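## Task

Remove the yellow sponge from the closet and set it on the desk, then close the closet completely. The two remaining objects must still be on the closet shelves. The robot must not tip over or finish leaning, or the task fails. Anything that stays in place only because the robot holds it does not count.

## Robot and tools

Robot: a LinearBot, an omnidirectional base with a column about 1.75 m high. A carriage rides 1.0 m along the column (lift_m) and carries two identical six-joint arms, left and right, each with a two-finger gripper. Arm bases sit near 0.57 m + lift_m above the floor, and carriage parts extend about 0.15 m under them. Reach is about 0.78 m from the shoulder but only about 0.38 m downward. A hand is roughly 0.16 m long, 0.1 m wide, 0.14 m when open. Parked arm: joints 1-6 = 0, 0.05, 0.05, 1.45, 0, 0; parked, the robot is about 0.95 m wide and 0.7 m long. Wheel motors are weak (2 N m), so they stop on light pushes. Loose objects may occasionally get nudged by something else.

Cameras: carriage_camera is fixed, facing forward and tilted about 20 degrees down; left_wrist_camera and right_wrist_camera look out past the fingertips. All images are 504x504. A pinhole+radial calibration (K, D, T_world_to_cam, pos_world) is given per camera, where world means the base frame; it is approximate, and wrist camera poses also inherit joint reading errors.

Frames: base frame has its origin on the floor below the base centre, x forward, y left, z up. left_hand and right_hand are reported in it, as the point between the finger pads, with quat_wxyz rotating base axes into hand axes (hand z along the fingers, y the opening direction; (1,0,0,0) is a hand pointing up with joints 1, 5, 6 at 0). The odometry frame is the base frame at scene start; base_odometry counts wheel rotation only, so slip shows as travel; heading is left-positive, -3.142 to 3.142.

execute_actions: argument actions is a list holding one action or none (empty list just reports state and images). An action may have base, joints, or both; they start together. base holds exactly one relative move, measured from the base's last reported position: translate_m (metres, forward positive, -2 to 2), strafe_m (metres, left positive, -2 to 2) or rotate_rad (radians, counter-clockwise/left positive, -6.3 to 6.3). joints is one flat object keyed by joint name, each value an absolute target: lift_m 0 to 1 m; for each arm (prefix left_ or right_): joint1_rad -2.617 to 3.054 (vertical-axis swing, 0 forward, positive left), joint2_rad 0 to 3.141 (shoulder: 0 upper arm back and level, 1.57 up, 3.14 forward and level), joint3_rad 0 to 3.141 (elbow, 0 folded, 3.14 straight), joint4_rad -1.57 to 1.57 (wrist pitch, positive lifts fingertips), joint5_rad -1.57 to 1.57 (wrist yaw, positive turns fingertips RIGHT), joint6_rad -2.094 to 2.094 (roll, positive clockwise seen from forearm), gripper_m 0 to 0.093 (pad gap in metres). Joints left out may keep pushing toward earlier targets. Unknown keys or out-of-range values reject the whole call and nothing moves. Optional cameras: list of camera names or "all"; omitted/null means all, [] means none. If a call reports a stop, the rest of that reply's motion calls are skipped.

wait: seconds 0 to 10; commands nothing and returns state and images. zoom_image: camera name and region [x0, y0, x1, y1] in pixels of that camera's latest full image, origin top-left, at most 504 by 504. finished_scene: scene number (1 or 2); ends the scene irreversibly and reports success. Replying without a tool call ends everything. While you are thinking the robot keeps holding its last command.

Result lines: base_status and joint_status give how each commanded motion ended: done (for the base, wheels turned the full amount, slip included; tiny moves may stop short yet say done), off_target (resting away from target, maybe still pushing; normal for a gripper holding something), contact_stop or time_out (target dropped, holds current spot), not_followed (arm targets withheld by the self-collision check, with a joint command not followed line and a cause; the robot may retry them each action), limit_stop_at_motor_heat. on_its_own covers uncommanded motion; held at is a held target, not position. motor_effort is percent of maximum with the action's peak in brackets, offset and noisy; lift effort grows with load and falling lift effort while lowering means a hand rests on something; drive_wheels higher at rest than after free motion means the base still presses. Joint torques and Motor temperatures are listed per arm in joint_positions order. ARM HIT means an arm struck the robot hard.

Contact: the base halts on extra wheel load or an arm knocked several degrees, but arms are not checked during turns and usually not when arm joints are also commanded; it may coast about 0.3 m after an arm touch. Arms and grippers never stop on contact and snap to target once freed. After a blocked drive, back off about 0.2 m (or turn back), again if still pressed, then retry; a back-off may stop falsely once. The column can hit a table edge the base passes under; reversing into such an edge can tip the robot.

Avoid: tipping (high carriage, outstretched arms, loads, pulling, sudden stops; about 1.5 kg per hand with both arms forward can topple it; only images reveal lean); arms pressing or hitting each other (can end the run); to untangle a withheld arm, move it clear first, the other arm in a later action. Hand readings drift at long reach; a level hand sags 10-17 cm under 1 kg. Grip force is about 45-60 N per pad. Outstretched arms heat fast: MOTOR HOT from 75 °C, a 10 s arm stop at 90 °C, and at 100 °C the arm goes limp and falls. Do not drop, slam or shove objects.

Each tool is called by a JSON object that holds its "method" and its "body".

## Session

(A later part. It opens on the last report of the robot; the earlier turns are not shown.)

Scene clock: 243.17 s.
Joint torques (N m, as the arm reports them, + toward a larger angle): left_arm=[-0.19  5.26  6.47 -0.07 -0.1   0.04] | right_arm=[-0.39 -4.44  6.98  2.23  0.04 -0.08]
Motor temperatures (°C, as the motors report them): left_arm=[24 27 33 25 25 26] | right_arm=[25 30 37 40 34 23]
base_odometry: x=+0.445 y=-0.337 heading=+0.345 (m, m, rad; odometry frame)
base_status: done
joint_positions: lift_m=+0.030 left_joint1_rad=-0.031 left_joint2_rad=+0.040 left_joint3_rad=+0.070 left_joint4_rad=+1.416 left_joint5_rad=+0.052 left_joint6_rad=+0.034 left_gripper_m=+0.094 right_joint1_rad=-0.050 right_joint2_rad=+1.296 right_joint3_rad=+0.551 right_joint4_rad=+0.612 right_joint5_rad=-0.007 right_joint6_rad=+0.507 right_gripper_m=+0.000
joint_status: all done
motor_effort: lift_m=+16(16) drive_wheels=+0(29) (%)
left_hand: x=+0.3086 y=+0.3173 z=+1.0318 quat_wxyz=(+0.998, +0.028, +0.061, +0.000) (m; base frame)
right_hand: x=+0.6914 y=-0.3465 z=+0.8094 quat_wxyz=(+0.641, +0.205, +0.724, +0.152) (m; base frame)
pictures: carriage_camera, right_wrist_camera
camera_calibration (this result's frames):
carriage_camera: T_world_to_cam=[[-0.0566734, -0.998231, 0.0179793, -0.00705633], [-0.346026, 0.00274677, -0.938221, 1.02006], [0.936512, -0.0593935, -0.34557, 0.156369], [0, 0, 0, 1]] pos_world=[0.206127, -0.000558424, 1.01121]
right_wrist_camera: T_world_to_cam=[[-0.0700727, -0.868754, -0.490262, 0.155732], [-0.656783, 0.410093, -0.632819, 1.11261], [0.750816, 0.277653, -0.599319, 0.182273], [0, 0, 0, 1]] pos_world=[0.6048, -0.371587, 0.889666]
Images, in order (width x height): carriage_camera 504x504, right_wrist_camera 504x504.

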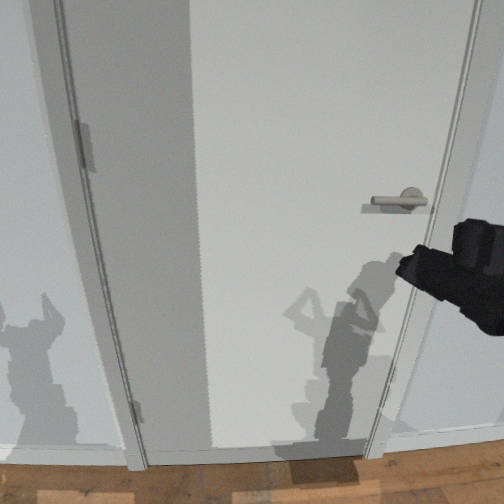

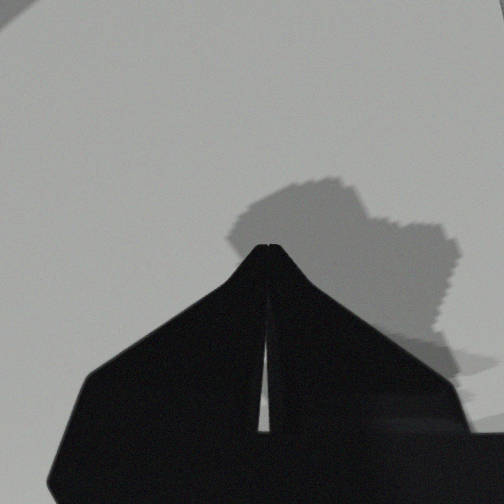

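{"method": "execute_actions", "body": {"actions": [{"joints":{"lift_m":0.122,"right_joint6_rad":1.57,"right_joint4_rad":0.75,"right_joint1_rad":0.0,"right_gripper_m":0.09}}], "cameras": []}}

{"method": "execute_actions", "body": {"actions": [{"base":{"translate_m":0.09}}], "cameras": ["right_wrist_camera"]}}

{"method": "execute_actions", "body": {"actions": [{"joints":{"right_gripper_m":0.0}}], "cameras": []}}

{"method": "execute_actions", "body": {"actions": [{"joints":{"lift_m":0.06,"right_joint6_rad":1.0,"right_gripper_m":0.0}}], "cameras": ["carriage_camera","right_wrist_camera"]}}

Scene clock: 251.83 s.
Joint torques (N m, as the arm reports them, + toward a larger angle): left_arm=[-0.18  5.3   6.4  -0.05 -0.14  0.05] | right_arm=[ 0.95 -4.55  6.95  2.36  0.    0.03]
Motor temperatures (°C, as the motors report them): left_arm=[24 27 33 25 25 26] | right_arm=[25 30 37 40 32 23]
base_odometry: x=+0.445 y=-0.337 heading=+0.345 (m, m, rad; odometry frame)
base_status: not commanded
joint_positions: lift_m=+0.122 left_joint1_rad=-0.031 left_joint2_rad=+0.040 left_joint3_rad=+0.070 left_joint4_rad=+1.416 left_joint5_rad=+0.052 left_joint6_rad=+0.034 left_gripper_m=+0.094 right_joint1_rad=-0.006 right_joint2_rad=+1.296 right_joint3_rad=+0.551 right_joint4_rad=+0.747 right_joint5_rad=-0.005 right_joint6_rad=+1.564 right_gripper_m=+0.090
joint_status: all done
motor_effort: lift_m=+22(27) drive_wheels=-1(2) (%)
left_hand: x=+0.3086 y=+0.3173 z=+1.1231 quat_wxyz=(+0.998, +0.028, +0.061, +0.000) (m; base frame)
right_hand: x=+0.6941 y=-0.3288 z=+0.9338 quat_wxyz=(+0.502, +0.498, +0.501, +0.498) (m; base frame)
pictures: none
No camera images: the call's "cameras" was empty. Leave "cameras" out to get every camera's image.

Scene clock: 253.40 s.
Joint torques (N m, as the arm reports them, + toward a larger angle): left_arm=[-0.27  5.31  6.41 -0.07 -0.14  0.03] | right_arm=[ 0.91 -2.68  8.82  2.24  0.02  0.02]
Motor temperatures (°C, as the motors report them): left_arm=[24 27 33 25 25 26] | right_arm=[25 29 37 40 31 23]
base_odometry: x=+0.529 y=-0.307 heading=+0.344 (m, m, rad; odometry frame)
base_status: done
joint_positions: lift_m=+0.122 left_joint1_rad=-0.031 left_joint2_rad=+0.040 left_joint3_rad=+0.070 left_joint4_rad=+1.415 left_joint5_rad=+0.052 left_joint6_rad=+0.034 left_gripper_m=+0.094 right_joint1_rad=-0.006 right_joint2_rad=+1.272 right_joint3_rad=+0.524 right_joint4_rad=+0.756 right_joint5_rad=-0.006 right_joint6_rad=+1.564 right_gripper_m=+0.090
joint_status: not commanded
motor_effort: lift_m=+22(22) drive_wheels=+12(29) (%)
left_hand: x=+0.3089 y=+0.3173 z=+1.1231 quat_wxyz=(+0.998, +0.028, +0.062, +0.000) (m; base frame)
right_hand: x=+0.6877 y=-0.3285 z=+0.9332 quat_wxyz=(+0.504, +0.496, +0.500, +0.500) (m; base frame)
pictures: right_wrist_camera
camera_calibration (this result's frames):
right_wrist_camera: T_world_to_cam=[[0.0405845, -0.00234766, -0.999173, 0.915197], [-0.583478, 0.811725, -0.025607, 0.695963], [0.811114, 0.584035, 0.0315736, -0.275324], [0, 0, 0, 1]] pos_world=[0.592256, -0.401984, 0.940955]
Images, in order (width x height): right_wrist_camera 504x504.

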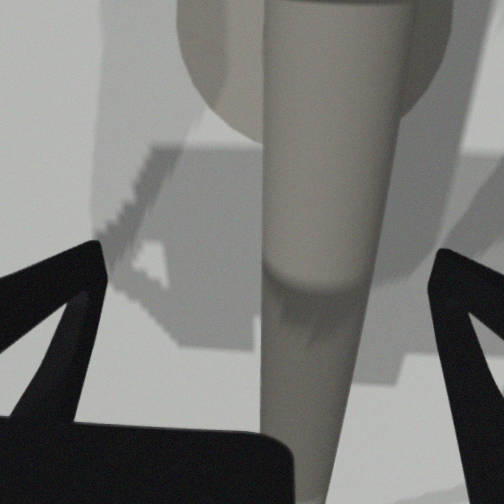

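Scene clock: 254.10 s.
Joint torques (N m, as the arm reports them, + toward a larger angle): left_arm=[-0.18  5.35  6.42 -0.07 -0.11  0.06] | right_arm=[ 0.98 -2.65  9.12  2.49 -0.02  0.1 ]
Motor temperatures (°C, as the motors report them): left_arm=[24 27 33 25 25 26] | right_arm=[25 29 38 40 31 23]
base_odometry: x=+0.529 y=-0.307 heading=+0.344 (m, m, rad; odometry frame)
base_status: not commanded
joint_positions: lift_m=+0.122 left_joint1_rad=-0.031 left_joint2_rad=+0.040 left_joint3_rad=+0.070 left_joint4_rad=+1.415 left_joint5_rad=+0.052 left_joint6_rad=+0.034 left_gripper_m=+0.094 right_joint1_rad=-0.006 right_joint2_rad=+1.273 right_joint3_rad=+0.519 right_joint4_rad=+0.735 right_joint5_rad=-0.003 right_joint6_rad=+1.556 right_gripper_m=+0.014
joint_status: right_gripper_m off_target (ended at +0.014, target +0.000)
motor_effort: lift_m=+22(22) drive_wheels=+12(15) (%)
left_hand: x=+0.3089 y=+0.3173 z=+1.1231 quat_wxyz=(+0.998, +0.028, +0.062, +0.000) (m; base frame)
right_hand: x=+0.6871 y=-0.3291 z=+0.9250 quat_wxyz=(+0.499, +0.502, +0.508, +0.491) (m; base frame)
pictures: none
No camera images: the call's "cameras" was empty. Leave "cameras" out to get every camera's image.

Scene clock: 255.27 s.
Joint torques (N m, as the arm reports them, + toward a larger angle): left_arm=[-0.3   5.21  6.44 -0.07 -0.11  0.05] | right_arm=[ 0.41 -0.92  6.16  0.7  -0.09 -3.83]
Motor temperatures (°C, as the motors report them): left_arm=[24 27 33 25 25 26] | right_arm=[25 29 38 40 31 24]
base_odometry: x=+0.530 y=-0.307 heading=+0.344 (m, m, rad; odometry frame)
base_status: not commanded
joint_positions: lift_m=+0.060 left_joint1_rad=-0.031 left_joint2_rad=+0.040 left_joint3_rad=+0.070 left_joint4_rad=+1.415 left_joint5_rad=+0.052 left_joint6_rad=+0.034 left_gripper_m=+0.094 right_joint1_rad=+0.000 right_joint2_rad=+1.252 right_joint3_rad=+0.562 right_joint4_rad=+0.884 right_joint5_rad=+0.004 right_joint6_rad=+1.355 right_gripper_m=+0.021
joint_status: right_joint6_rad off_target (ended at +1.355, target +1.000); right_gripper_m off_target (ended at +0.021, target +0.000); the others done
motor_effort: lift_m=+15(14) drive_wheels=+10(8) (%)
left_hand: x=+0.3089 y=+0.3173 z=+1.0619 quat_wxyz=(+0.998, +0.028, +0.062, +0.000) (m; base frame)
right_hand: x=+0.6847 y=-0.3277 z=+0.9288 quat_wxyz=(+0.602, +0.399, +0.494, +0.483) (m; base frame)
pictures: carriage_camera, right_wrist_camera
camera_calibration (this result's frames):
carriage_camera: T_world_to_cam=[[-0.0566734, -0.998231, 0.0179793, -0.00759772], [-0.346026, 0.00274677, -0.938221, 1.04831], [0.936512, -0.0593935, -0.34557, 0.166775], [0, 0, 0, 1]] pos_world=[0.206127, -0.000558424, 1.04132]
right_wrist_camera: T_world_to_cam=[[0.219894, -0.209342, -0.952797, 0.677297], [-0.533307, 0.792032, -0.2971, 0.9048], [0.816842, 0.573464, 0.0625192, -0.309296], [0, 0, 0, 1]] pos_world=[0.586249, -0.397474, 0.93348]
Images, in order (width x height): carriage_camera 504x504, right_wrist_camera 504x504.

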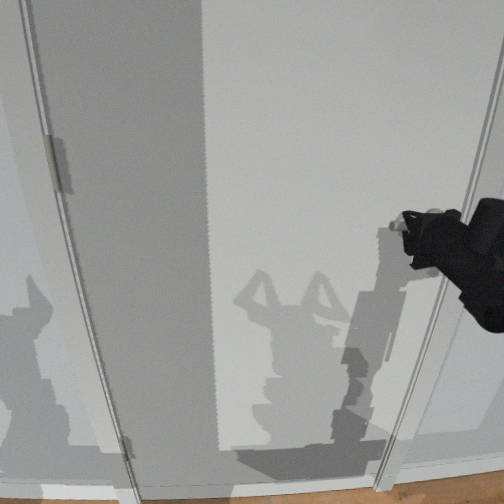

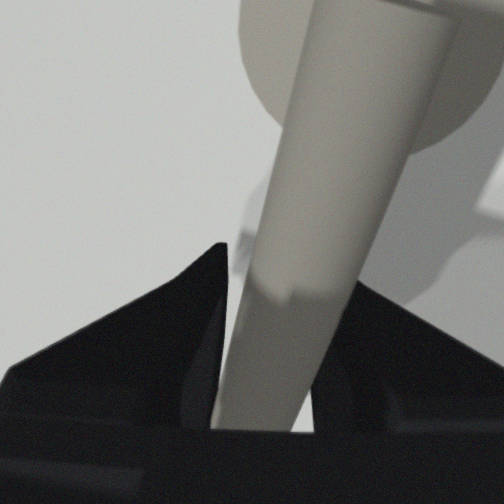

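{"method": "execute_actions", "body": {"actions": [{"base":{"translate_m":-0.02},"joints":{"lift_m":0.0,"right_joint6_rad":0.9,"right_joint4_rad":0.6,"right_gripper_m":0.0}}], "cameras": ["carriage_camera","right_wrist_camera"]}}

Scene clock: 258.83 s.
Joint torques (N m, as the arm reports them, + toward a larger angle): left_arm=[-0.24  5.33  6.41 -0.08 -0.12  0.04] | right_arm=[ 0.43 -1.57 -2.01 -1.3  -0.11 -3.16]
Motor temperatures (°C, as the motors report them): left_arm=[24 27 33 25 25 26] | right_arm=[25 29 37 39 31 28]
base_odometry: x=+0.511 y=-0.314 heading=+0.344 (m, m, rad; odometry frame)
base_status: done
joint_positions: lift_m=+0.001 left_joint1_rad=-0.031 left_joint2_rad=+0.040 left_joint3_rad=+0.070 left_joint4_rad=+1.415 left_joint5_rad=+0.052 left_joint6_rad=+0.034 left_gripper_m=+0.094 right_joint1_rad=+0.001 right_joint2_rad=+1.258 right_joint3_rad=+0.675 right_joint4_rad=+0.903 right_joint5_rad=+0.006 right_joint6_rad=+1.192 right_gripper_m=+0.027
joint_status: right_joint4_rad off_target (ended at +0.903, target +0.600); right_joint6_rad off_target (ended at +1.193, target +0.900); right_gripper_m off_target (ended at +0.027, target +0.000); the others done
motor_effort: lift_m=+13(13) drive_wheels=-11(35) (%)
left_hand: x=+0.3088 y=+0.3173 z=+1.0022 quat_wxyz=(+0.998, +0.028, +0.062, +0.000) (m; base frame)
right_hand: x=+0.6888 y=-0.3279 z=+0.9245 quat_wxyz=(+0.672, +0.330, +0.483, +0.454) (m; base frame)
pictures: carriage_camera, right_wrist_camera
camera_calibration (this result's frames):
carriage_camera: T_world_to_cam=[[-0.0566734, -0.998231, 0.0179793, -0.00652429], [-0.346026, 0.00274677, -0.938221, 0.992299], [0.936512, -0.0593935, -0.34557, 0.146143], [0, 0, 0, 1]] pos_world=[0.206127, -0.000558424, 0.981615]
right_wrist_camera: T_world_to_cam=[[0.321958, -0.364611, -0.873729, 0.477881], [-0.45111, 0.752291, -0.480163, 1.00553], [0.832371, 0.548741, 0.0777268, -0.345177], [0, 0, 0, 1]] pos_world=[0.587062, -0.392796, 0.927185]
Images, in order (width x height): carriage_camera 504x504, right_wrist_camera 504x504.

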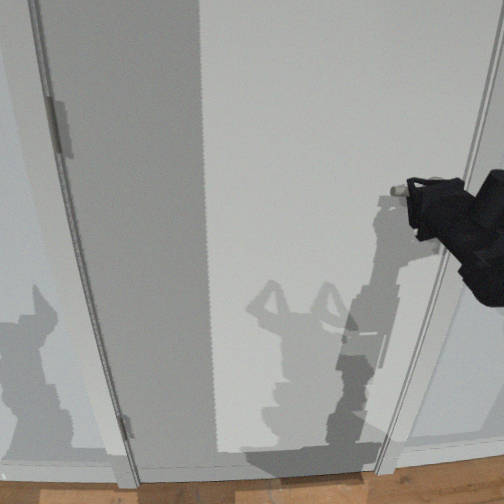

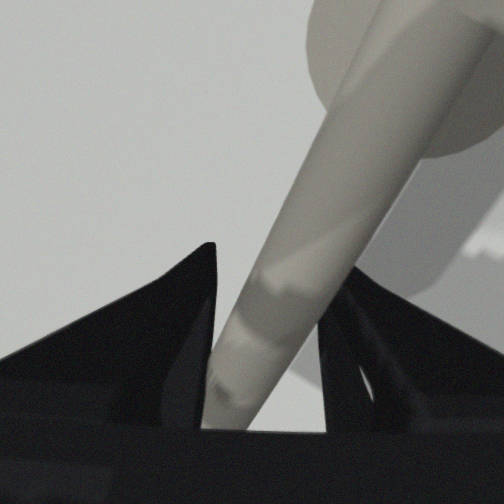

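{"method": "execute_actions", "body": {"actions": [{"joints":{"lift_m":0.19,"right_joint6_rad":2.05,"right_joint4_rad":0.8,"right_gripper_m":0.0}}], "cameras": ["carriage_camera","right_wrist_camera"]}}

Scene clock: 264.20 s.
Joint torques (N m, as the arm reports them, + toward a larger angle): left_arm=[-0.3   5.3   6.36 -0.04 -0.13  0.04] | right_arm=[ 0.35 -9.29  8.94  4.6  -0.1   2.81]
Motor temperatures (°C, as the motors report them): left_arm=[24 27 33 25 25 26] | right_arm=[25 29 37 39 30 30]
base_odometry: x=+0.511 y=-0.314 heading=+0.344 (m, m, rad; odometry frame)
base_status: not commanded
joint_positions: lift_m=+0.189 left_joint1_rad=-0.031 left_joint2_rad=+0.040 left_joint3_rad=+0.070 left_joint4_rad=+1.416 left_joint5_rad=+0.052 left_joint6_rad=+0.034 left_gripper_m=+0.094 right_joint1_rad=+0.001 right_joint2_rad=+1.357 right_joint3_rad=+0.519 right_joint4_rad=+0.595 right_joint5_rad=+0.007 right_joint6_rad=+1.783 right_gripper_m=+0.021
joint_status: right_joint4_rad off_target (ended at +0.595, target +0.800); right_joint6_rad off_target (ended at +1.783, target +2.050); right_gripper_m off_target (ended at +0.021, target +0.000); the others done
motor_effort: lift_m=+24(26) drive_wheels=-4(11) (%)
left_hand: x=+0.3087 y=+0.3173 z=+1.1909 quat_wxyz=(+0.998, +0.028, +0.062, +0.000) (m; base frame)
right_hand: x=+0.6902 y=-0.3280 z=+0.9260 quat_wxyz=(+0.389, +0.614, +0.494, +0.478) (m; base frame)
pictures: carriage_camera, right_wrist_camera
camera_calibration (this result's frames):
carriage_camera: T_world_to_cam=[[-0.0566734, -0.998231, 0.0179793, -0.00991557], [-0.346026, 0.00274677, -0.938221, 1.16927], [0.936512, -0.0593935, -0.34557, 0.211325], [0, 0, 0, 1]] pos_world=[0.206127, -0.000558424, 1.17024]
right_wrist_camera: T_world_to_cam=[[-0.202386, 0.214739, -0.955472, 1.10636], [-0.523799, 0.800635, 0.29089, 0.358916], [0.82745, 0.559348, -0.0495573, -0.221679], [0, 0, 0, 1]] pos_world=[0.59534, -0.400944, 0.941701]
Images, in order (width x height): carriage_camera 504x504, right_wrist_camera 504x504.

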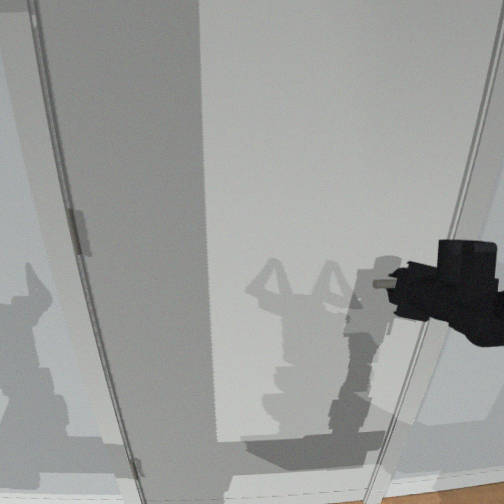

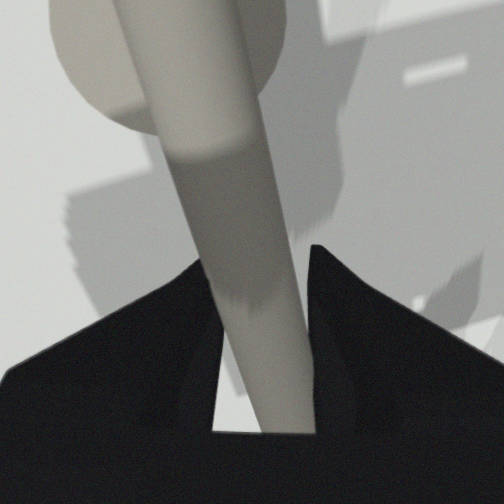

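{"method": "execute_actions", "body": {"actions": [{"joints":{"lift_m":0.122,"right_joint6_rad":1.57,"right_joint4_rad":0.75,"right_joint2_rad":1.27,"right_joint3_rad":0.53,"right_gripper_m":0.0}}], "cameras": []}}

{"method": "execute_actions", "body": {"actions": [{"joints":{"right_joint2_rad":1.0,"right_joint3_rad":0.33,"right_joint4_rad":0.68,"right_gripper_m":0.0}}], "cameras": ["carriage_camera","right_wrist_camera"]}}

Scene clock: 269.93 s.
Joint torques (N m, as the arm reports them, + toward a larger angle): left_arm=[-0.19  5.27  6.4  -0.07 -0.12  0.04] | right_arm=[ 0.36 -5.65  7.56  2.37 -0.02  0.03]
Motor temperatures (°C, as the motors report them): left_arm=[24 27 34 25 25 26] | right_arm=[25 30 38 46 30 30]
base_odometry: x=+0.511 y=-0.314 heading=+0.344 (m, m, rad; odometry frame)
base_status: not commanded
joint_positions: lift_m=+0.122 left_joint1_rad=-0.031 left_joint2_rad=+0.040 left_joint3_rad=+0.070 left_joint4_rad=+1.416 left_joint5_rad=+0.053 left_joint6_rad=+0.034 left_gripper_m=+0.094 right_joint1_rad=+0.001 right_joint2_rad=+1.284 right_joint3_rad=+0.520 right_joint4_rad=+0.746 right_joint5_rad=-0.002 right_joint6_rad=+1.563 right_gripper_m=+0.016
joint_status: right_gripper_m off_target (ended at +0.016, target +0.000); the others done
motor_effort: lift_m=+16(17) drive_wheels=-6(7) (%)
left_hand: x=+0.3087 y=+0.3173 z=+1.1239 quat_wxyz=(+0.998, +0.028, +0.062, +0.000) (m; base frame)
right_hand: x=+0.6887 y=-0.3264 z=+0.9251 quat_wxyz=(+0.497, +0.502, +0.507, +0.494) (m; base frame)
pictures: none
No camera images: the call's "cameras" was empty. Leave "cameras" out to get every camera's image.

Scene clock: 271.00 s.
Joint torques (N m, as the arm reports them, + toward a larger angle): left_arm=[-0.22  5.26  6.47 -0.06 -0.14  0.04] | right_arm=[ 0.35 -3.28  6.12  2.15 -0.08  0.03]
Motor temperatures (°C, as the motors report them): left_arm=[24 27 34 25 25 26] | right_arm=[25 31 38 45 30 30]
base_odometry: x=+0.511 y=-0.314 heading=+0.346 (m, m, rad; odometry frame)
base_status: not commanded
joint_positions: lift_m=+0.122 left_joint1_rad=-0.031 left_joint2_rad=+0.040 left_joint3_rad=+0.070 left_joint4_rad=+1.416 left_joint5_rad=+0.053 left_joint6_rad=+0.034 left_gripper_m=+0.094 right_joint1_rad=+0.001 right_joint2_rad=+1.011 right_joint3_rad=+0.345 right_joint4_rad=+0.694 right_joint5_rad=+0.008 right_joint6_rad=+1.562 right_gripper_m=+0.000
joint_status: all done
motor_effort: lift_m=+16(16) drive_wheels=-59(89) (%)
left_hand: x=+0.3087 y=+0.3173 z=+1.1239 quat_wxyz=(+0.998, +0.028, +0.062, +0.000) (m; base frame)
right_hand: x=+0.6343 y=-0.3282 z=+0.9284 quat_wxyz=(+0.511, +0.493, +0.493, +0.503) (m; base frame)
pictures: carriage_camera, right_wrist_camera
camera_calibration (this result's frames):
carriage_camera: T_world_to_cam=[[-0.0566734, -0.998231, 0.0179793, -0.00871163], [-0.346026, 0.00274677, -0.938221, 1.10644], [0.936512, -0.0593935, -0.34557, 0.188185], [0, 0, 0, 1]] pos_world=[0.206127, -0.000558424, 1.10327]
right_wrist_camera: T_world_to_cam=[[0.0596075, -0.00366123, -0.998215, 0.899225], [-0.576652, 0.816132, -0.0374277, 0.67259], [0.814812, 0.577854, 0.0465364, -0.2503], [0, 0, 0, 1]] pos_world=[0.538198, -0.400993, 0.934442]
Images, in order (width x height): carriage_camera 504x504, right_wrist_camera 504x504.

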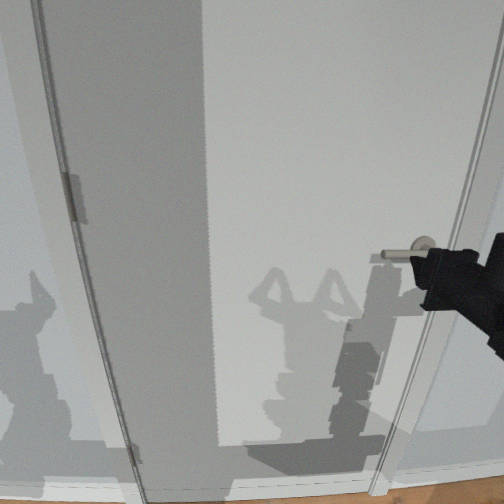

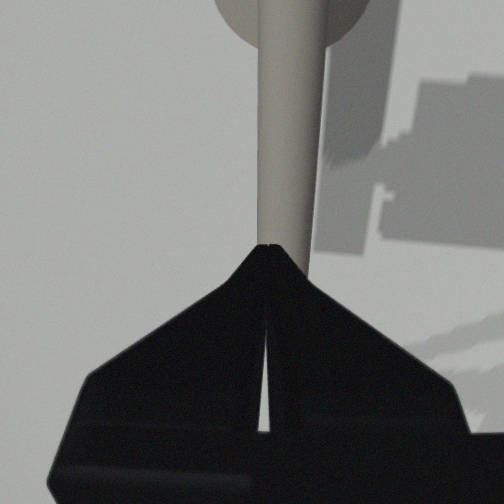

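{"method": "execute_actions", "body": {"actions": [{"base":{"translate_m":-0.2},"joints":{"lift_m":0.36}}], "cameras": []}}

{"method": "execute_actions", "body": {"actions": [{"joints":{"right_joint2_rad":1.5,"right_joint3_rad":1.2,"right_joint4_rad":-1.0,"right_gripper_m":0.035}}], "cameras": ["carriage_camera","right_wrist_camera"]}}

Scene clock: 280.53 s.
Joint torques (N m, as the arm reports them, + toward a larger angle): left_arm=[-0.23  5.37  6.47 -0.09 -0.13  0.04] | right_arm=[ 0.35 -3.35  6.6   2.3  -0.1   0.02]
Motor temperatures (°C, as the motors report them): left_arm=[24 27 34 25 25 26] | right_arm=[25 30 37 44 29 27]
base_odometry: x=+0.323 y=-0.382 heading=+0.346 (m, m, rad; odometry frame)
base_status: done
joint_positions: lift_m=+0.360 left_joint1_rad=-0.031 left_joint2_rad=+0.040 left_joint3_rad=+0.070 left_joint4_rad=+1.416 left_joint5_rad=+0.052 left_joint6_rad=+0.034 left_gripper_m=+0.094 right_joint1_rad=+0.001 right_joint2_rad=+1.011 right_joint3_rad=+0.337 right_joint4_rad=+0.682 right_joint5_rad=+0.006 right_joint6_rad=+1.563 right_gripper_m=+0.000
joint_status: all done
motor_effort: lift_m=+22(27) drive_wheels=-3(33) (%)
left_hand: x=+0.3087 y=+0.3173 z=+1.3611 quat_wxyz=(+0.998, +0.028, +0.062, +0.000) (m; base frame)
right_hand: x=+0.6337 y=-0.3279 z=+1.1593 quat_wxyz=(+0.505, +0.497, +0.499, +0.499) (m; base frame)
pictures: none
No camera images: the call's "cameras" was empty. Leave "cameras" out to get every camera's image.

Scene clock: 282.30 s.
Joint torques (N m, as the arm reports them, + toward a larger angle): left_arm=[-0.25  5.24  6.43 -0.06 -0.12  0.05] | right_arm=[ 0.4  -4.91  7.44  0.77 -0.04  0.09]
Motor temperatures (°C, as the motors report them): left_arm=[24 27 34 25 25 26] | right_arm=[25 30 38 43 29 27]
base_odometry: x=+0.323 y=-0.382 heading=+0.346 (m, m, rad; odometry frame)
base_status: not commanded
joint_positions: lift_m=+0.360 left_joint1_rad=-0.031 left_joint2_rad=+0.040 left_joint3_rad=+0.070 left_joint4_rad=+1.416 left_joint5_rad=+0.052 left_joint6_rad=+0.034 left_gripper_m=+0.094 right_joint1_rad=+0.001 right_joint2_rad=+1.485 right_joint3_rad=+1.188 right_joint4_rad=-0.989 right_joint5_rad=+0.006 right_joint6_rad=+1.563 right_gripper_m=+0.035
joint_status: all done
motor_effort: lift_m=+22(22) drive_wheels=-5(3) (%)
left_hand: x=+0.3087 y=+0.3173 z=+1.3611 quat_wxyz=(+0.998, +0.028, +0.062, +0.000) (m; base frame)
right_hand: x=+0.5974 y=-0.3279 z=+1.0522 quat_wxyz=(+0.103, +0.697, +0.703, +0.098) (m; base frame)
pictures: carriage_camera, right_wrist_camera
camera_calibration (this result's frames):
carriage_camera: T_world_to_cam=[[-0.0566734, -0.998231, 0.0179793, -0.0129766], [-0.346026, 0.00274677, -0.938221, 1.329], [0.936512, -0.0593935, -0.34557, 0.27016], [0, 0, 0, 1]] pos_world=[0.206127, -0.000558424, 1.34049]
right_wrist_camera: T_world_to_cam=[[-0.950158, -0.00402825, -0.311741, 0.905734], [-0.183538, 0.815511, 0.548868, -0.196296], [0.252018, 0.578727, -0.775604, 0.975481], [0, 0, 0, 1]] pos_world=[0.578725, -0.400807, 1.14668]
Images, in order (width x height): carriage_camera 504x504, right_wrist_camera 504x504.

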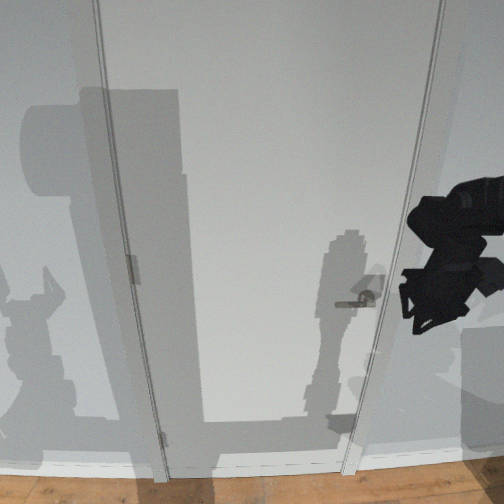

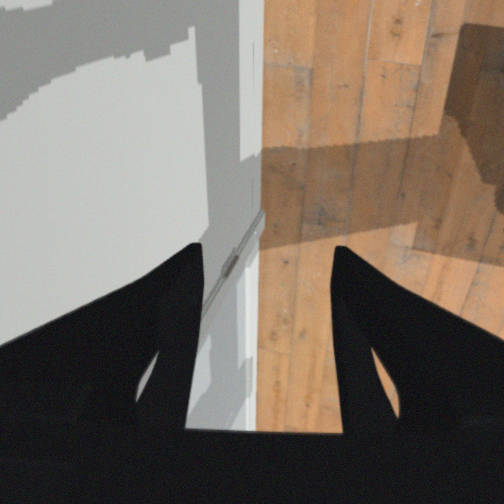

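{"method": "execute_actions", "body": {"actions": [{"base":{"strafe_m":0.02}}], "cameras": []}}

{"method": "execute_actions", "body": {"actions": [{"base":{"translate_m":0.26}}], "cameras": ["carriage_camera","right_wrist_camera"]}}

Scene clock: 288.43 s.
Joint torques (N m, as the arm reports them, + toward a larger angle): left_arm=[-0.22  5.34  6.44 -0.08 -0.12  0.06] | right_arm=[ 0.35 -5.13  7.39  0.8   0.    0.08]
Motor temperatures (°C, as the motors report them): left_arm=[24 27 34 25 25 26] | right_arm=[25 30 38 41 29 26]
base_odometry: x=+0.316 y=-0.364 heading=+0.346 (m, m, rad; odometry frame)
base_status: done
joint_positions: lift_m=+0.360 left_joint1_rad=-0.031 left_joint2_rad=+0.040 left_joint3_rad=+0.070 left_joint4_rad=+1.416 left_joint5_rad=+0.053 left_joint6_rad=+0.034 left_gripper_m=+0.094 right_joint1_rad=+0.001 right_joint2_rad=+1.485 right_joint3_rad=+1.188 right_joint4_rad=-0.990 right_joint5_rad=+0.005 right_joint6_rad=+1.563 right_gripper_m=+0.035
joint_status: not commanded
motor_effort: lift_m=+22(22) drive_wheels=-6(11) (%)
left_hand: x=+0.3087 y=+0.3173 z=+1.3611 quat_wxyz=(+0.998, +0.028, +0.062, +0.000) (m; base frame)
right_hand: x=+0.5973 y=-0.3278 z=+1.0522 quat_wxyz=(+0.102, +0.697, +0.703, +0.098) (m; base frame)
pictures: none
No camera images: the call's "cameras" was empty. Leave "cameras" out to get every camera's image.

Scene clock: 290.77 s.
Joint torques (N m, as the arm reports them, + toward a larger angle): left_arm=[-0.27  5.31  6.44 -0.1  -0.12  0.03] | right_arm=[ 0.38 -5.03  7.36  1.01 -0.03  0.08]
Motor temperatures (°C, as the motors report them): left_arm=[24 27 34 25 25 26] | right_arm=[25 30 38 40 29 26]
base_odometry: x=+0.560 y=-0.275 heading=+0.347 (m, m, rad; odometry frame)
base_status: done
joint_positions: lift_m=+0.360 left_joint1_rad=-0.031 left_joint2_rad=+0.040 left_joint3_rad=+0.070 left_joint4_rad=+1.417 left_joint5_rad=+0.053 left_joint6_rad=+0.034 left_gripper_m=+0.094 right_joint1_rad=+0.001 right_joint2_rad=+1.483 right_joint3_rad=+1.188 right_joint4_rad=-1.017 right_joint5_rad=+0.005 right_joint6_rad=+1.564 right_gripper_m=+0.035
joint_status: not commanded
motor_effort: lift_m=+22(22) drive_wheels=+5(31) (%)
left_hand: x=+0.3084 y=+0.3173 z=+1.3611 quat_wxyz=(+0.998, +0.028, +0.061, +0.000) (m; base frame)
right_hand: x=+0.5907 y=-0.3278 z=+1.0510 quat_wxyz=(+0.093, +0.698, +0.704, +0.089) (m; base frame)
pictures: carriage_camera, right_wrist_camera
camera_calibration (this result's frames):
carriage_camera: T_world_to_cam=[[-0.0566734, -0.998231, 0.0179793, -0.0129766], [-0.346026, 0.00274677, -0.938221, 1.329], [0.936512, -0.0593935, -0.34557, 0.27016], [0, 0, 0, 1]] pos_world=[0.206127, -0.000558424, 1.34049]
right_wrist_camera: T_world_to_cam=[[-0.957925, -0.00361898, -0.286997, 0.877765], [-0.169178, 0.814874, 0.5544, -0.211471], [0.23186, 0.579627, -0.7812, 0.994134], [0, 0, 0, 1]] pos_world=[0.574556, -0.400728, 1.14577]
Images, in order (width x height): carriage_camera 504x504, right_wrist_camera 504x504.

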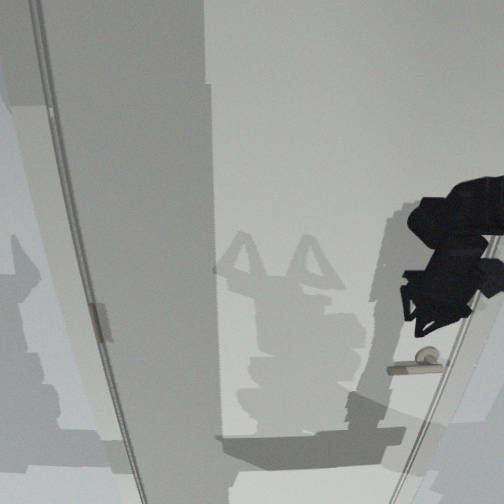

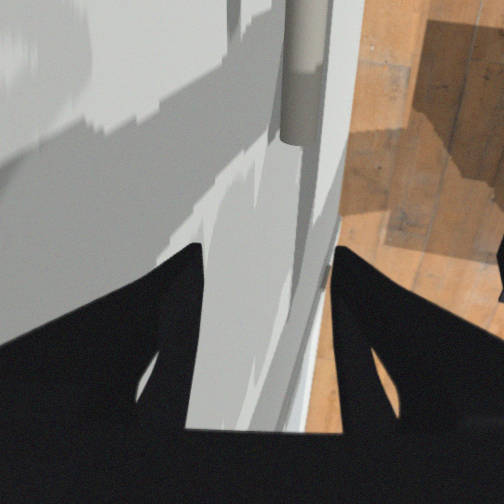

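{"method": "execute_actions", "body": {"actions": [{"base":{"translate_m":-0.02}}], "cameras": []}}

{"method": "execute_actions", "body": {"actions": [{"base":{"strafe_m":-0.04}}], "cameras": []}}

{"method": "execute_actions", "body": {"actions": [{"joints":{"lift_m":0.26}}], "cameras": ["carriage_camera","right_wrist_camera"]}}

Scene clock: 295.33 s.
Joint torques (N m, as the arm reports them, + toward a larger angle): left_arm=[-0.22  5.36  6.39 -0.08 -0.11  0.03] | right_arm=[ 0.47 -5.    7.4   1.   -0.02  0.09]
Motor temperatures (°C, as the motors report them): left_arm=[24 27 34 25 25 26] | right_arm=[25 30 38 39 28 26]
base_odometry: x=+0.541 y=-0.282 heading=+0.347 (m, m, rad; odometry frame)
base_status: done
joint_positions: lift_m=+0.360 left_joint1_rad=-0.031 left_joint2_rad=+0.040 left_joint3_rad=+0.070 left_joint4_rad=+1.417 left_joint5_rad=+0.053 left_joint6_rad=+0.034 left_gripper_m=+0.094 right_joint1_rad=+0.001 right_joint2_rad=+1.483 right_joint3_rad=+1.188 right_joint4_rad=-1.014 right_joint5_rad=+0.005 right_joint6_rad=+1.564 right_gripper_m=+0.035
joint_status: not commanded
motor_effort: lift_m=+22(22) drive_wheels=+3(28) (%)
left_hand: x=+0.3085 y=+0.3173 z=+1.3611 quat_wxyz=(+0.998, +0.028, +0.061, +0.000) (m; base frame)
right_hand: x=+0.5914 y=-0.3278 z=+1.0511 quat_wxyz=(+0.094, +0.698, +0.704, +0.090) (m; base frame)
pictures: none
No camera images: the call's "cameras" was empty. Leave "cameras" out to get every camera's image.

Scene clock: 296.57 s.
Joint torques (N m, as the arm reports them, + toward a larger angle): left_arm=[-0.29  5.22  6.53 -0.08 -0.12  0.02] | right_arm=[ 0.4  -4.88  7.4   1.   -0.02  0.08]
Motor temperatures (°C, as the motors report them): left_arm=[24 27 34 25 25 26] | right_arm=[25 30 38 39 28 26]
base_odometry: x=+0.555 y=-0.319 heading=+0.348 (m, m, rad; odometry frame)
base_status: done
joint_positions: lift_m=+0.360 left_joint1_rad=-0.031 left_joint2_rad=+0.040 left_joint3_rad=+0.070 left_joint4_rad=+1.417 left_joint5_rad=+0.053 left_joint6_rad=+0.034 left_gripper_m=+0.094 right_joint1_rad=+0.001 right_joint2_rad=+1.483 right_joint3_rad=+1.188 right_joint4_rad=-1.014 right_joint5_rad=+0.005 right_joint6_rad=+1.564 right_gripper_m=+0.035
joint_status: not commanded
motor_effort: lift_m=+22(22) drive_wheels=+3(26) (%)
left_hand: x=+0.3085 y=+0.3173 z=+1.3611 quat_wxyz=(+0.998, +0.028, +0.061, +0.000) (m; base frame)
right_hand: x=+0.5914 y=-0.3277 z=+1.0511 quat_wxyz=(+0.094, +0.698, +0.704, +0.090) (m; base frame)
pictures: none
No camera images: the call's "cameras" was empty. Leave "cameras" out to get every camera's image.

Scene clock: 297.50 s.
Joint torques (N m, as the arm reports them, + toward a larger angle): left_arm=[-0.25  5.28  6.43 -0.07 -0.13  0.04] | right_arm=[ 0.43 -5.18  7.21  0.97 -0.02  0.08]
Motor temperatures (°C, as the motors report them): left_arm=[24 27 34 25 25 26] | right_arm=[25 30 38 39 28 26]
base_odometry: x=+0.555 y=-0.319 heading=+0.347 (m, m, rad; odometry frame)
base_status: not commanded
joint_positions: lift_m=+0.260 left_joint1_rad=-0.031 left_joint2_rad=+0.040 left_joint3_rad=+0.070 left_joint4_rad=+1.417 left_joint5_rad=+0.053 left_joint6_rad=+0.034 left_gripper_m=+0.094 right_joint1_rad=+0.001 right_joint2_rad=+1.487 right_joint3_rad=+1.191 right_joint4_rad=-1.011 right_joint5_rad=+0.005 right_joint6_rad=+1.564 right_gripper_m=+0.035
joint_status: all done
motor_effort: lift_m=+16(15) drive_wheels=+2(0) (%)
left_hand: x=+0.3085 y=+0.3173 z=+1.2619 quat_wxyz=(+0.998, +0.028, +0.061, +0.000) (m; base frame)
right_hand: x=+0.5929 y=-0.3277 z=+0.9519 quat_wxyz=(+0.095, +0.698, +0.704, +0.091) (m; base frame)
pictures: carriage_camera, right_wrist_camera
camera_calibration (this result's frames):
carriage_camera: T_world_to_cam=[[-0.0566734, -0.998231, 0.0179793, -0.0111924], [-0.346026, 0.00274677, -0.938221, 1.2359], [0.936512, -0.0593935, -0.34557, 0.235866], [0, 0, 0, 1]] pos_world=[0.206127, -0.000558424, 1.24125]
right_wrist_camera: T_world_to_cam=[[-0.956378, -0.00360477, -0.29211, 0.855374], [-0.172218, 0.814649, 0.553794, -0.153962], [0.235971, 0.579942, -0.779734, 0.912515], [0, 0, 0, 1]] pos_world=[0.576218, -0.400697, 1.04664]
Images, in order (width x height): carriage_camera 504x504, right_wrist_camera 504x504.

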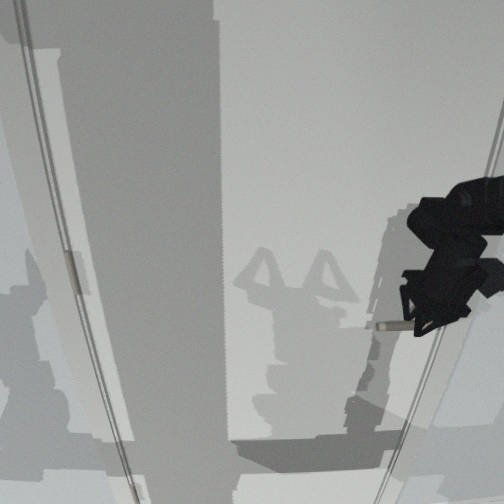

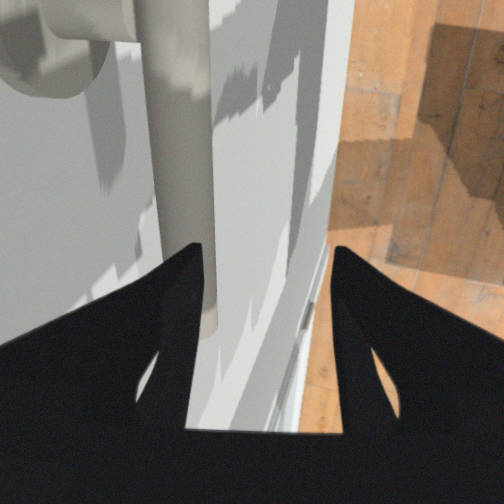

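{"method": "execute_actions", "body": {"actions": [{"base":{"translate_m":0.025},"joints":{"lift_m":0.3}}], "cameras": []}}

{"method": "execute_actions", "body": {"actions": [{"joints":{"lift_m":0.22}}], "cameras": ["right_wrist_camera"]}}

{"method": "execute_actions", "body": {"actions": [{"joints":{"lift_m":0.1}}], "cameras": ["carriage_camera","right_wrist_camera"]}}

Scene clock: 303.00 s.
Joint torques (N m, as the arm reports them, + toward a larger angle): left_arm=[-0.26  5.47  6.43 -0.07 -0.13  0.04] | right_arm=[ 0.35 -3.94  7.05  1.43 -0.02  0.08]
Motor temperatures (°C, as the motors report them): left_arm=[24 27 34 25 25 26] | right_arm=[25 30 38 38 28 25]
base_odometry: x=+0.578 y=-0.311 heading=+0.347 (m, m, rad; odometry frame)
base_status: done
joint_positions: lift_m=+0.300 left_joint1_rad=-0.031 left_joint2_rad=+0.040 left_joint3_rad=+0.070 left_joint4_rad=+1.416 left_joint5_rad=+0.052 left_joint6_rad=+0.034 left_gripper_m=+0.094 right_joint1_rad=+0.002 right_joint2_rad=+1.472 right_joint3_rad=+1.193 right_joint4_rad=-1.059 right_joint5_rad=+0.004 right_joint6_rad=+1.564 right_gripper_m=+0.035
joint_status: all done
motor_effort: lift_m=+22(27) drive_wheels=+9(20) (%)
left_hand: x=+0.3086 y=+0.3173 z=+1.3011 quat_wxyz=(+0.998, +0.028, +0.061, +0.000) (m; base frame)
right_hand: x=+0.5817 y=-0.3272 z=+0.9931 quat_wxyz=(+0.084, +0.699, +0.705, +0.080) (m; base frame)
pictures: none
No camera images: the call's "cameras" was empty. Leave "cameras" out to get every camera's image.

Scene clock: 303.87 s.
Joint torques (N m, as the arm reports them, + toward a larger angle): left_arm=[-0.25  5.32  6.48 -0.09 -0.11  0.03] | right_arm=[ 0.21 -2.56  5.84  1.23 -0.02  0.07]
Motor temperatures (°C, as the motors report them): left_arm=[24 27 34 25 25 26] | right_arm=[25 30 38 38 28 25]
base_odometry: x=+0.578 y=-0.311 heading=+0.347 (m, m, rad; odometry frame)
base_status: not commanded
joint_positions: lift_m=+0.220 left_joint1_rad=-0.031 left_joint2_rad=+0.040 left_joint3_rad=+0.070 left_joint4_rad=+1.417 left_joint5_rad=+0.052 left_joint6_rad=+0.034 left_gripper_m=+0.094 right_joint1_rad=+0.002 right_joint2_rad=+1.453 right_joint3_rad=+1.210 right_joint4_rad=-1.025 right_joint5_rad=+0.004 right_joint6_rad=+1.565 right_gripper_m=+0.035
joint_status: all done
motor_effort: lift_m=+15(15) drive_wheels=+11(13) (%)
left_hand: x=+0.3085 y=+0.3173 z=+1.2220 quat_wxyz=(+0.998, +0.028, +0.061, +0.000) (m; base frame)
right_hand: x=+0.5936 y=-0.3272 z=+0.9273 quat_wxyz=(+0.108, +0.696, +0.702, +0.105) (m; base frame)
pictures: right_wrist_camera
camera_calibration (this result's frames):
right_wrist_camera: T_world_to_cam=[[-0.944163, -0.00350229, -0.32946, 0.876316], [-0.194069, 0.813984, 0.547509, -0.122014], [0.266257, 0.580876, -0.769214, 0.86542], [0, 0, 0, 1]] pos_world=[0.573282, -0.400316, 1.02121]
Images, in order (width x height): right_wrist_camera 504x504.

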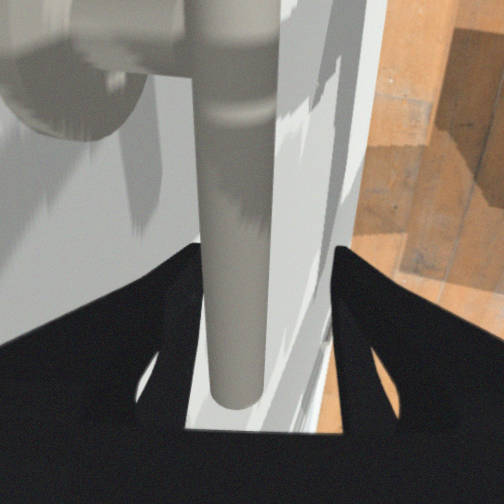

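Scene clock: 304.87 s.
Joint torques (N m, as the arm reports them, + toward a larger angle): left_arm=[-0.24  5.29  6.35 -0.07 -0.13  0.04] | right_arm=[ 0.08  2.56 -0.28  1.02 -0.16  0.  ]
Motor temperatures (°C, as the motors report them): left_arm=[24 27 34 25 25 26] | right_arm=[25 30 38 38 28 25]
base_odometry: x=+0.578 y=-0.311 heading=+0.347 (m, m, rad; odometry frame)
base_status: not commanded
joint_positions: lift_m=+0.101 left_joint1_rad=-0.031 left_joint2_rad=+0.040 left_joint3_rad=+0.070 left_joint4_rad=+1.417 left_joint5_rad=+0.052 left_joint6_rad=+0.034 left_gripper_m=+0.094 right_joint1_rad=+0.006 right_joint2_rad=+1.387 right_joint3_rad=+1.299 right_joint4_rad=-0.964 right_joint5_rad=+0.020 right_joint6_rad=+1.571 right_gripper_m=+0.035
joint_status: all done
motor_effort: lift_m=+11(12) drive_wheels=+8(11) (%)
left_hand: x=+0.3085 y=+0.3173 z=+1.1024 quat_wxyz=(+0.998, +0.028, +0.061, +0.000) (m; base frame)
right_hand: x=+0.6219 y=-0.3286 z=+0.8651 quat_wxyz=(+0.187, +0.683, +0.683, +0.175) (m; base frame)
pictures: carriage_camera, right_wrist_camera
camera_calibration (this result's frames):
carriage_camera: T_world_to_cam=[[-0.0566734, -0.998231, 0.0179793, -0.00832549], [-0.346026, 0.00274677, -0.938221, 1.08629], [0.936512, -0.0593935, -0.34557, 0.180763], [0, 0, 0, 1]] pos_world=[0.206127, -0.000558424, 1.0818]
right_wrist_camera: T_world_to_cam=[[-0.852012, -0.000240775, -0.523522, 0.994135], [-0.298451, 0.821811, 0.485339, 0.0400033], [0.430119, 0.569761, -0.700264, 0.64564], [0, 0, 0, 1]] pos_world=[0.581252, -0.400496, 0.953155]
Images, in order (width x height): carriage_camera 504x504, right_wrist_camera 504x504.

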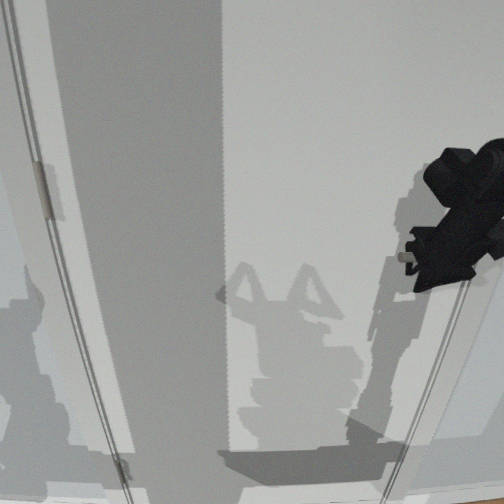

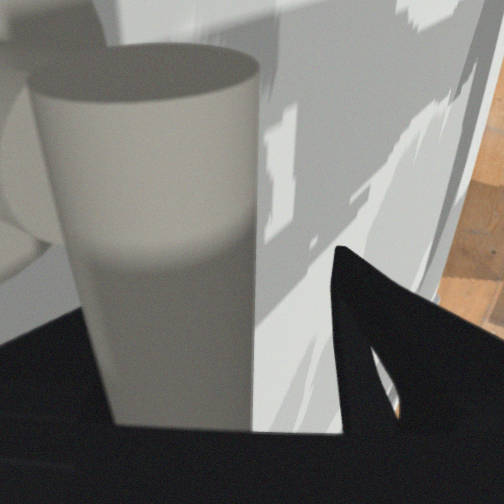

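{"method": "execute_actions", "body": {"actions": [{"joints":{"lift_m":0.0,"right_joint2_rad":1.6,"right_joint3_rad":1.1}}], "cameras": ["carriage_camera","right_wrist_camera"]}}

{"method": "execute_actions", "body": {"actions": [{"base":{"translate_m":-0.06},"joints":{"right_joint2_rad":1.6}}], "cameras": ["carriage_camera","right_wrist_camera"]}}

Scene clock: 312.67 s.
Joint torques (N m, as the arm reports them, + toward a larger angle): left_arm=[-0.19  5.28  6.46 -0.07 -0.11  0.04] | right_arm=[-0.01  9.39 -8.14  1.12 -0.18 -0.05]
Motor temperatures (°C, as the motors report them): left_arm=[24 27 34 25 25 26] | right_arm=[25 30 37 37 28 25]
base_odometry: x=+0.578 y=-0.311 heading=+0.347 (m, m, rad; odometry frame)
base_status: not commanded
joint_positions: lift_m=+0.097 left_joint1_rad=-0.031 left_joint2_rad=+0.040 left_joint3_rad=+0.068 left_joint4_rad=+1.417 left_joint5_rad=+0.052 left_joint6_rad=+0.034 left_gripper_m=+0.094 right_joint1_rad=+0.006 right_joint2_rad=+1.392 right_joint3_rad=+1.307 right_joint4_rad=-0.974 right_joint5_rad=+0.020 right_joint6_rad=+1.574 right_gripper_m=+0.035
joint_status: lift_m contact_stop (moved -0.004 of -0.101); right_joint2_rad off_target (ended at +1.392, target +1.600); right_joint3_rad off_target (ended at +1.307, target +1.100)
on_its_own: lift_m is held at +0.096, not at your +0.000, since a contact_stop
motor_effort: lift_m=+16(17) drive_wheels=+8(6) (%)
left_hand: x=+0.3090 y=+0.3173 z=+1.0977 quat_wxyz=(+0.998, +0.028, +0.062, +0.000) (m; base frame)
right_hand: x=+0.6219 y=-0.3288 z=+0.8611 quat_wxyz=(+0.185, +0.685, +0.683, +0.173) (m; base frame)
pictures: carriage_camera, right_wrist_camera
camera_calibration (this result's frames):
carriage_camera: T_world_to_cam=[[-0.0566734, -0.998231, 0.0179793, -0.00824772], [-0.346026, 0.00274677, -0.938221, 1.08223], [0.936512, -0.0593935, -0.34557, 0.179268], [0, 0, 0, 1]] pos_world=[0.206127, -0.000558424, 1.07747]
right_wrist_camera: T_world_to_cam=[[-0.855158, 0.00276578, -0.518359, 0.990521], [-0.293017, 0.822315, 0.487789, 0.0366908], [0.427604, 0.569025, -0.7024, 0.64613], [0, 0, 0, 1]] pos_world=[0.581515, -0.400576, 0.94939]
Images, in order (width x height): carriage_camera 504x504, right_wrist_camera 504x504.

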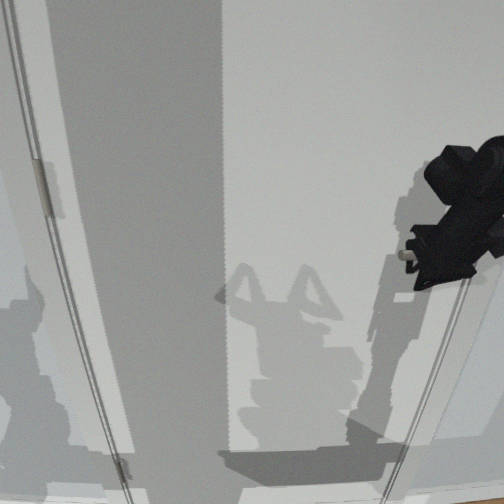

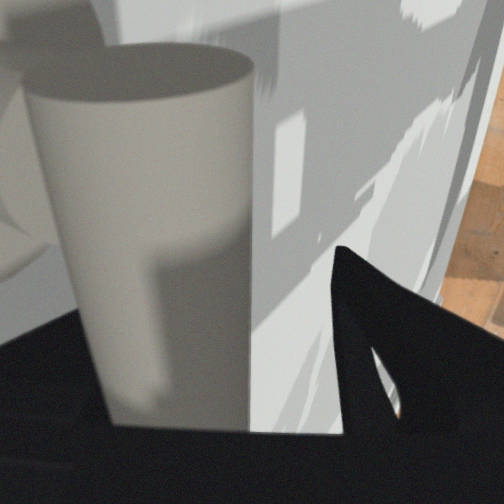

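not run: a stop came earlier in this reply.

{"method": "execute_actions", "body": {"actions": [{"joints":{"lift_m":0.11,"right_joint2_rad":1.39,"right_joint3_rad":1.3,"right_joint4_rad":-0.97,"right_gripper_m":0.0}}], "cameras": []}}

{"method": "execute_actions", "body": {"actions": [{"base":{"translate_m":-0.12},"joints":{"right_joint2_rad":1.2,"right_joint3_rad":1.15,"right_gripper_m":0.0}}], "cameras": ["carriage_camera","right_wrist_camera"]}}

Scene clock: 317.50 s.
Joint torques (N m, as the arm reports them, + toward a larger angle): left_arm=[-0.18  5.35  6.61 -0.08 -0.14  0.05] | right_arm=[-0.12 -7.2   5.74  1.13 -0.18 -0.05]
Motor temperatures (°C, as the motors report them): left_arm=[24 28 34 25 25 26] | right_arm=[25 31 37 37 28 25]
base_odometry: x=+0.578 y=-0.311 heading=+0.347 (m, m, rad; odometry frame)
base_status: not commanded
joint_positions: lift_m=+0.110 left_joint1_rad=-0.031 left_joint2_rad=+0.040 left_joint3_rad=+0.068 left_joint4_rad=+1.417 left_joint5_rad=+0.053 left_joint6_rad=+0.034 left_gripper_m=+0.094 right_joint1_rad=+0.006 right_joint2_rad=+1.409 right_joint3_rad=+1.315 right_joint4_rad=-0.944 right_joint5_rad=+0.021 right_joint6_rad=+1.574 right_gripper_m=+0.012
joint_status: right_gripper_m off_target (ended at +0.012, target +0.000); the others done
motor_effort: lift_m=+18(18) drive_wheels=-5(7) (%)
left_hand: x=+0.3090 y=+0.3173 z=+1.1112 quat_wxyz=(+0.998, +0.028, +0.062, +0.000) (m; base frame)
right_hand: x=+0.6309 y=-0.3287 z=+0.8757 quat_wxyz=(+0.192, +0.683, +0.681, +0.180) (m; base frame)
pictures: none
No camera images: the call's "cameras" was empty. Leave "cameras" out to get every camera's image.

Scene clock: 319.10 s.
Joint torques (N m, as the arm reports them, + toward a larger angle): left_arm=[-0.24  5.35  6.45 -0.14 -0.11  0.04] | right_arm=[  9.37 -22.22  -3.75   0.44  -0.19   0.03]
Motor temperatures (°C, as the motors report them): left_arm=[24 28 34 25 25 26] | right_arm=[25 34 37 36 28 25]
base_odometry: x=+0.497 y=-0.340 heading=+0.354 (m, m, rad; odometry frame)
base_status: translate_m contact_stop (by the wheels' count: -0.086 of -0.120)
joint_positions: lift_m=+0.110 left_joint1_rad=-0.031 left_joint2_rad=+0.040 left_joint3_rad=+0.070 left_joint4_rad=+1.422 left_joint5_rad=+0.053 left_joint6_rad=+0.034 left_gripper_m=+0.094 right_joint1_rad=-0.108 right_joint2_rad=+1.426 right_joint3_rad=+1.298 right_joint4_rad=-0.878 right_joint5_rad=+0.021 right_joint6_rad=+1.567 right_gripper_m=+0.040
joint_status: right_joint2_rad off_target (ended at +1.426, target +1.200); right_joint3_rad off_target (ended at +1.298, target +1.150); right_gripper_m off_target (ended at +0.040, target +0.000)
motor_effort: lift_m=+15(18) drive_wheels=+59(89) (%)
left_hand: x=+0.3072 y=+0.3173 z=+1.1122 quat_wxyz=(+0.998, +0.028, +0.058, +0.000) (m; base frame)
right_hand: x=+0.6407 y=-0.3700 z=+0.8719 quat_wxyz=(+0.214, +0.715, +0.641, +0.178) (m; base frame)
pictures: carriage_camera, right_wrist_camera
camera_calibration (this result's frames):
carriage_camera: T_world_to_cam=[[-0.0566734, -0.998231, 0.0179793, -0.00849698], [-0.346026, 0.00274677, -0.938221, 1.09524], [0.936512, -0.0593935, -0.34557, 0.184059], [0, 0, 0, 1]] pos_world=[0.206127, -0.000558424, 1.09133]
right_wrist_camera: T_world_to_cam=[[-0.822427, 0.0888154, -0.561894, 1.06119], [-0.227583, 0.85388, 0.468075, 0.0578021], [0.521363, 0.512836, -0.682042, 0.5705], [0, 0, 0, 1]] pos_world=[0.58847, -0.436179, 0.958326]
Images, in order (width x height): carriage_camera 504x504, right_wrist_camera 504x504.

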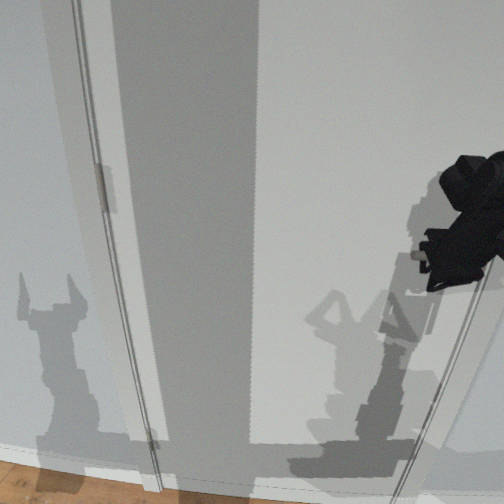

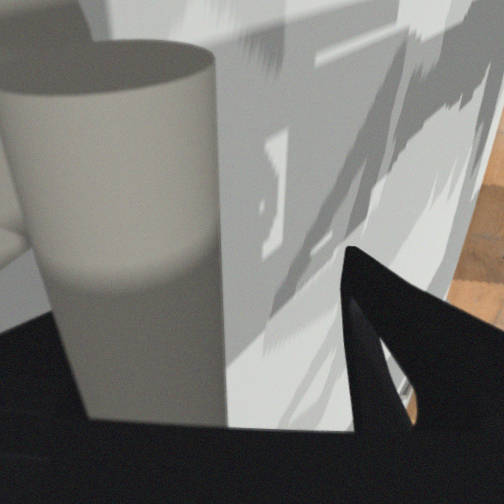

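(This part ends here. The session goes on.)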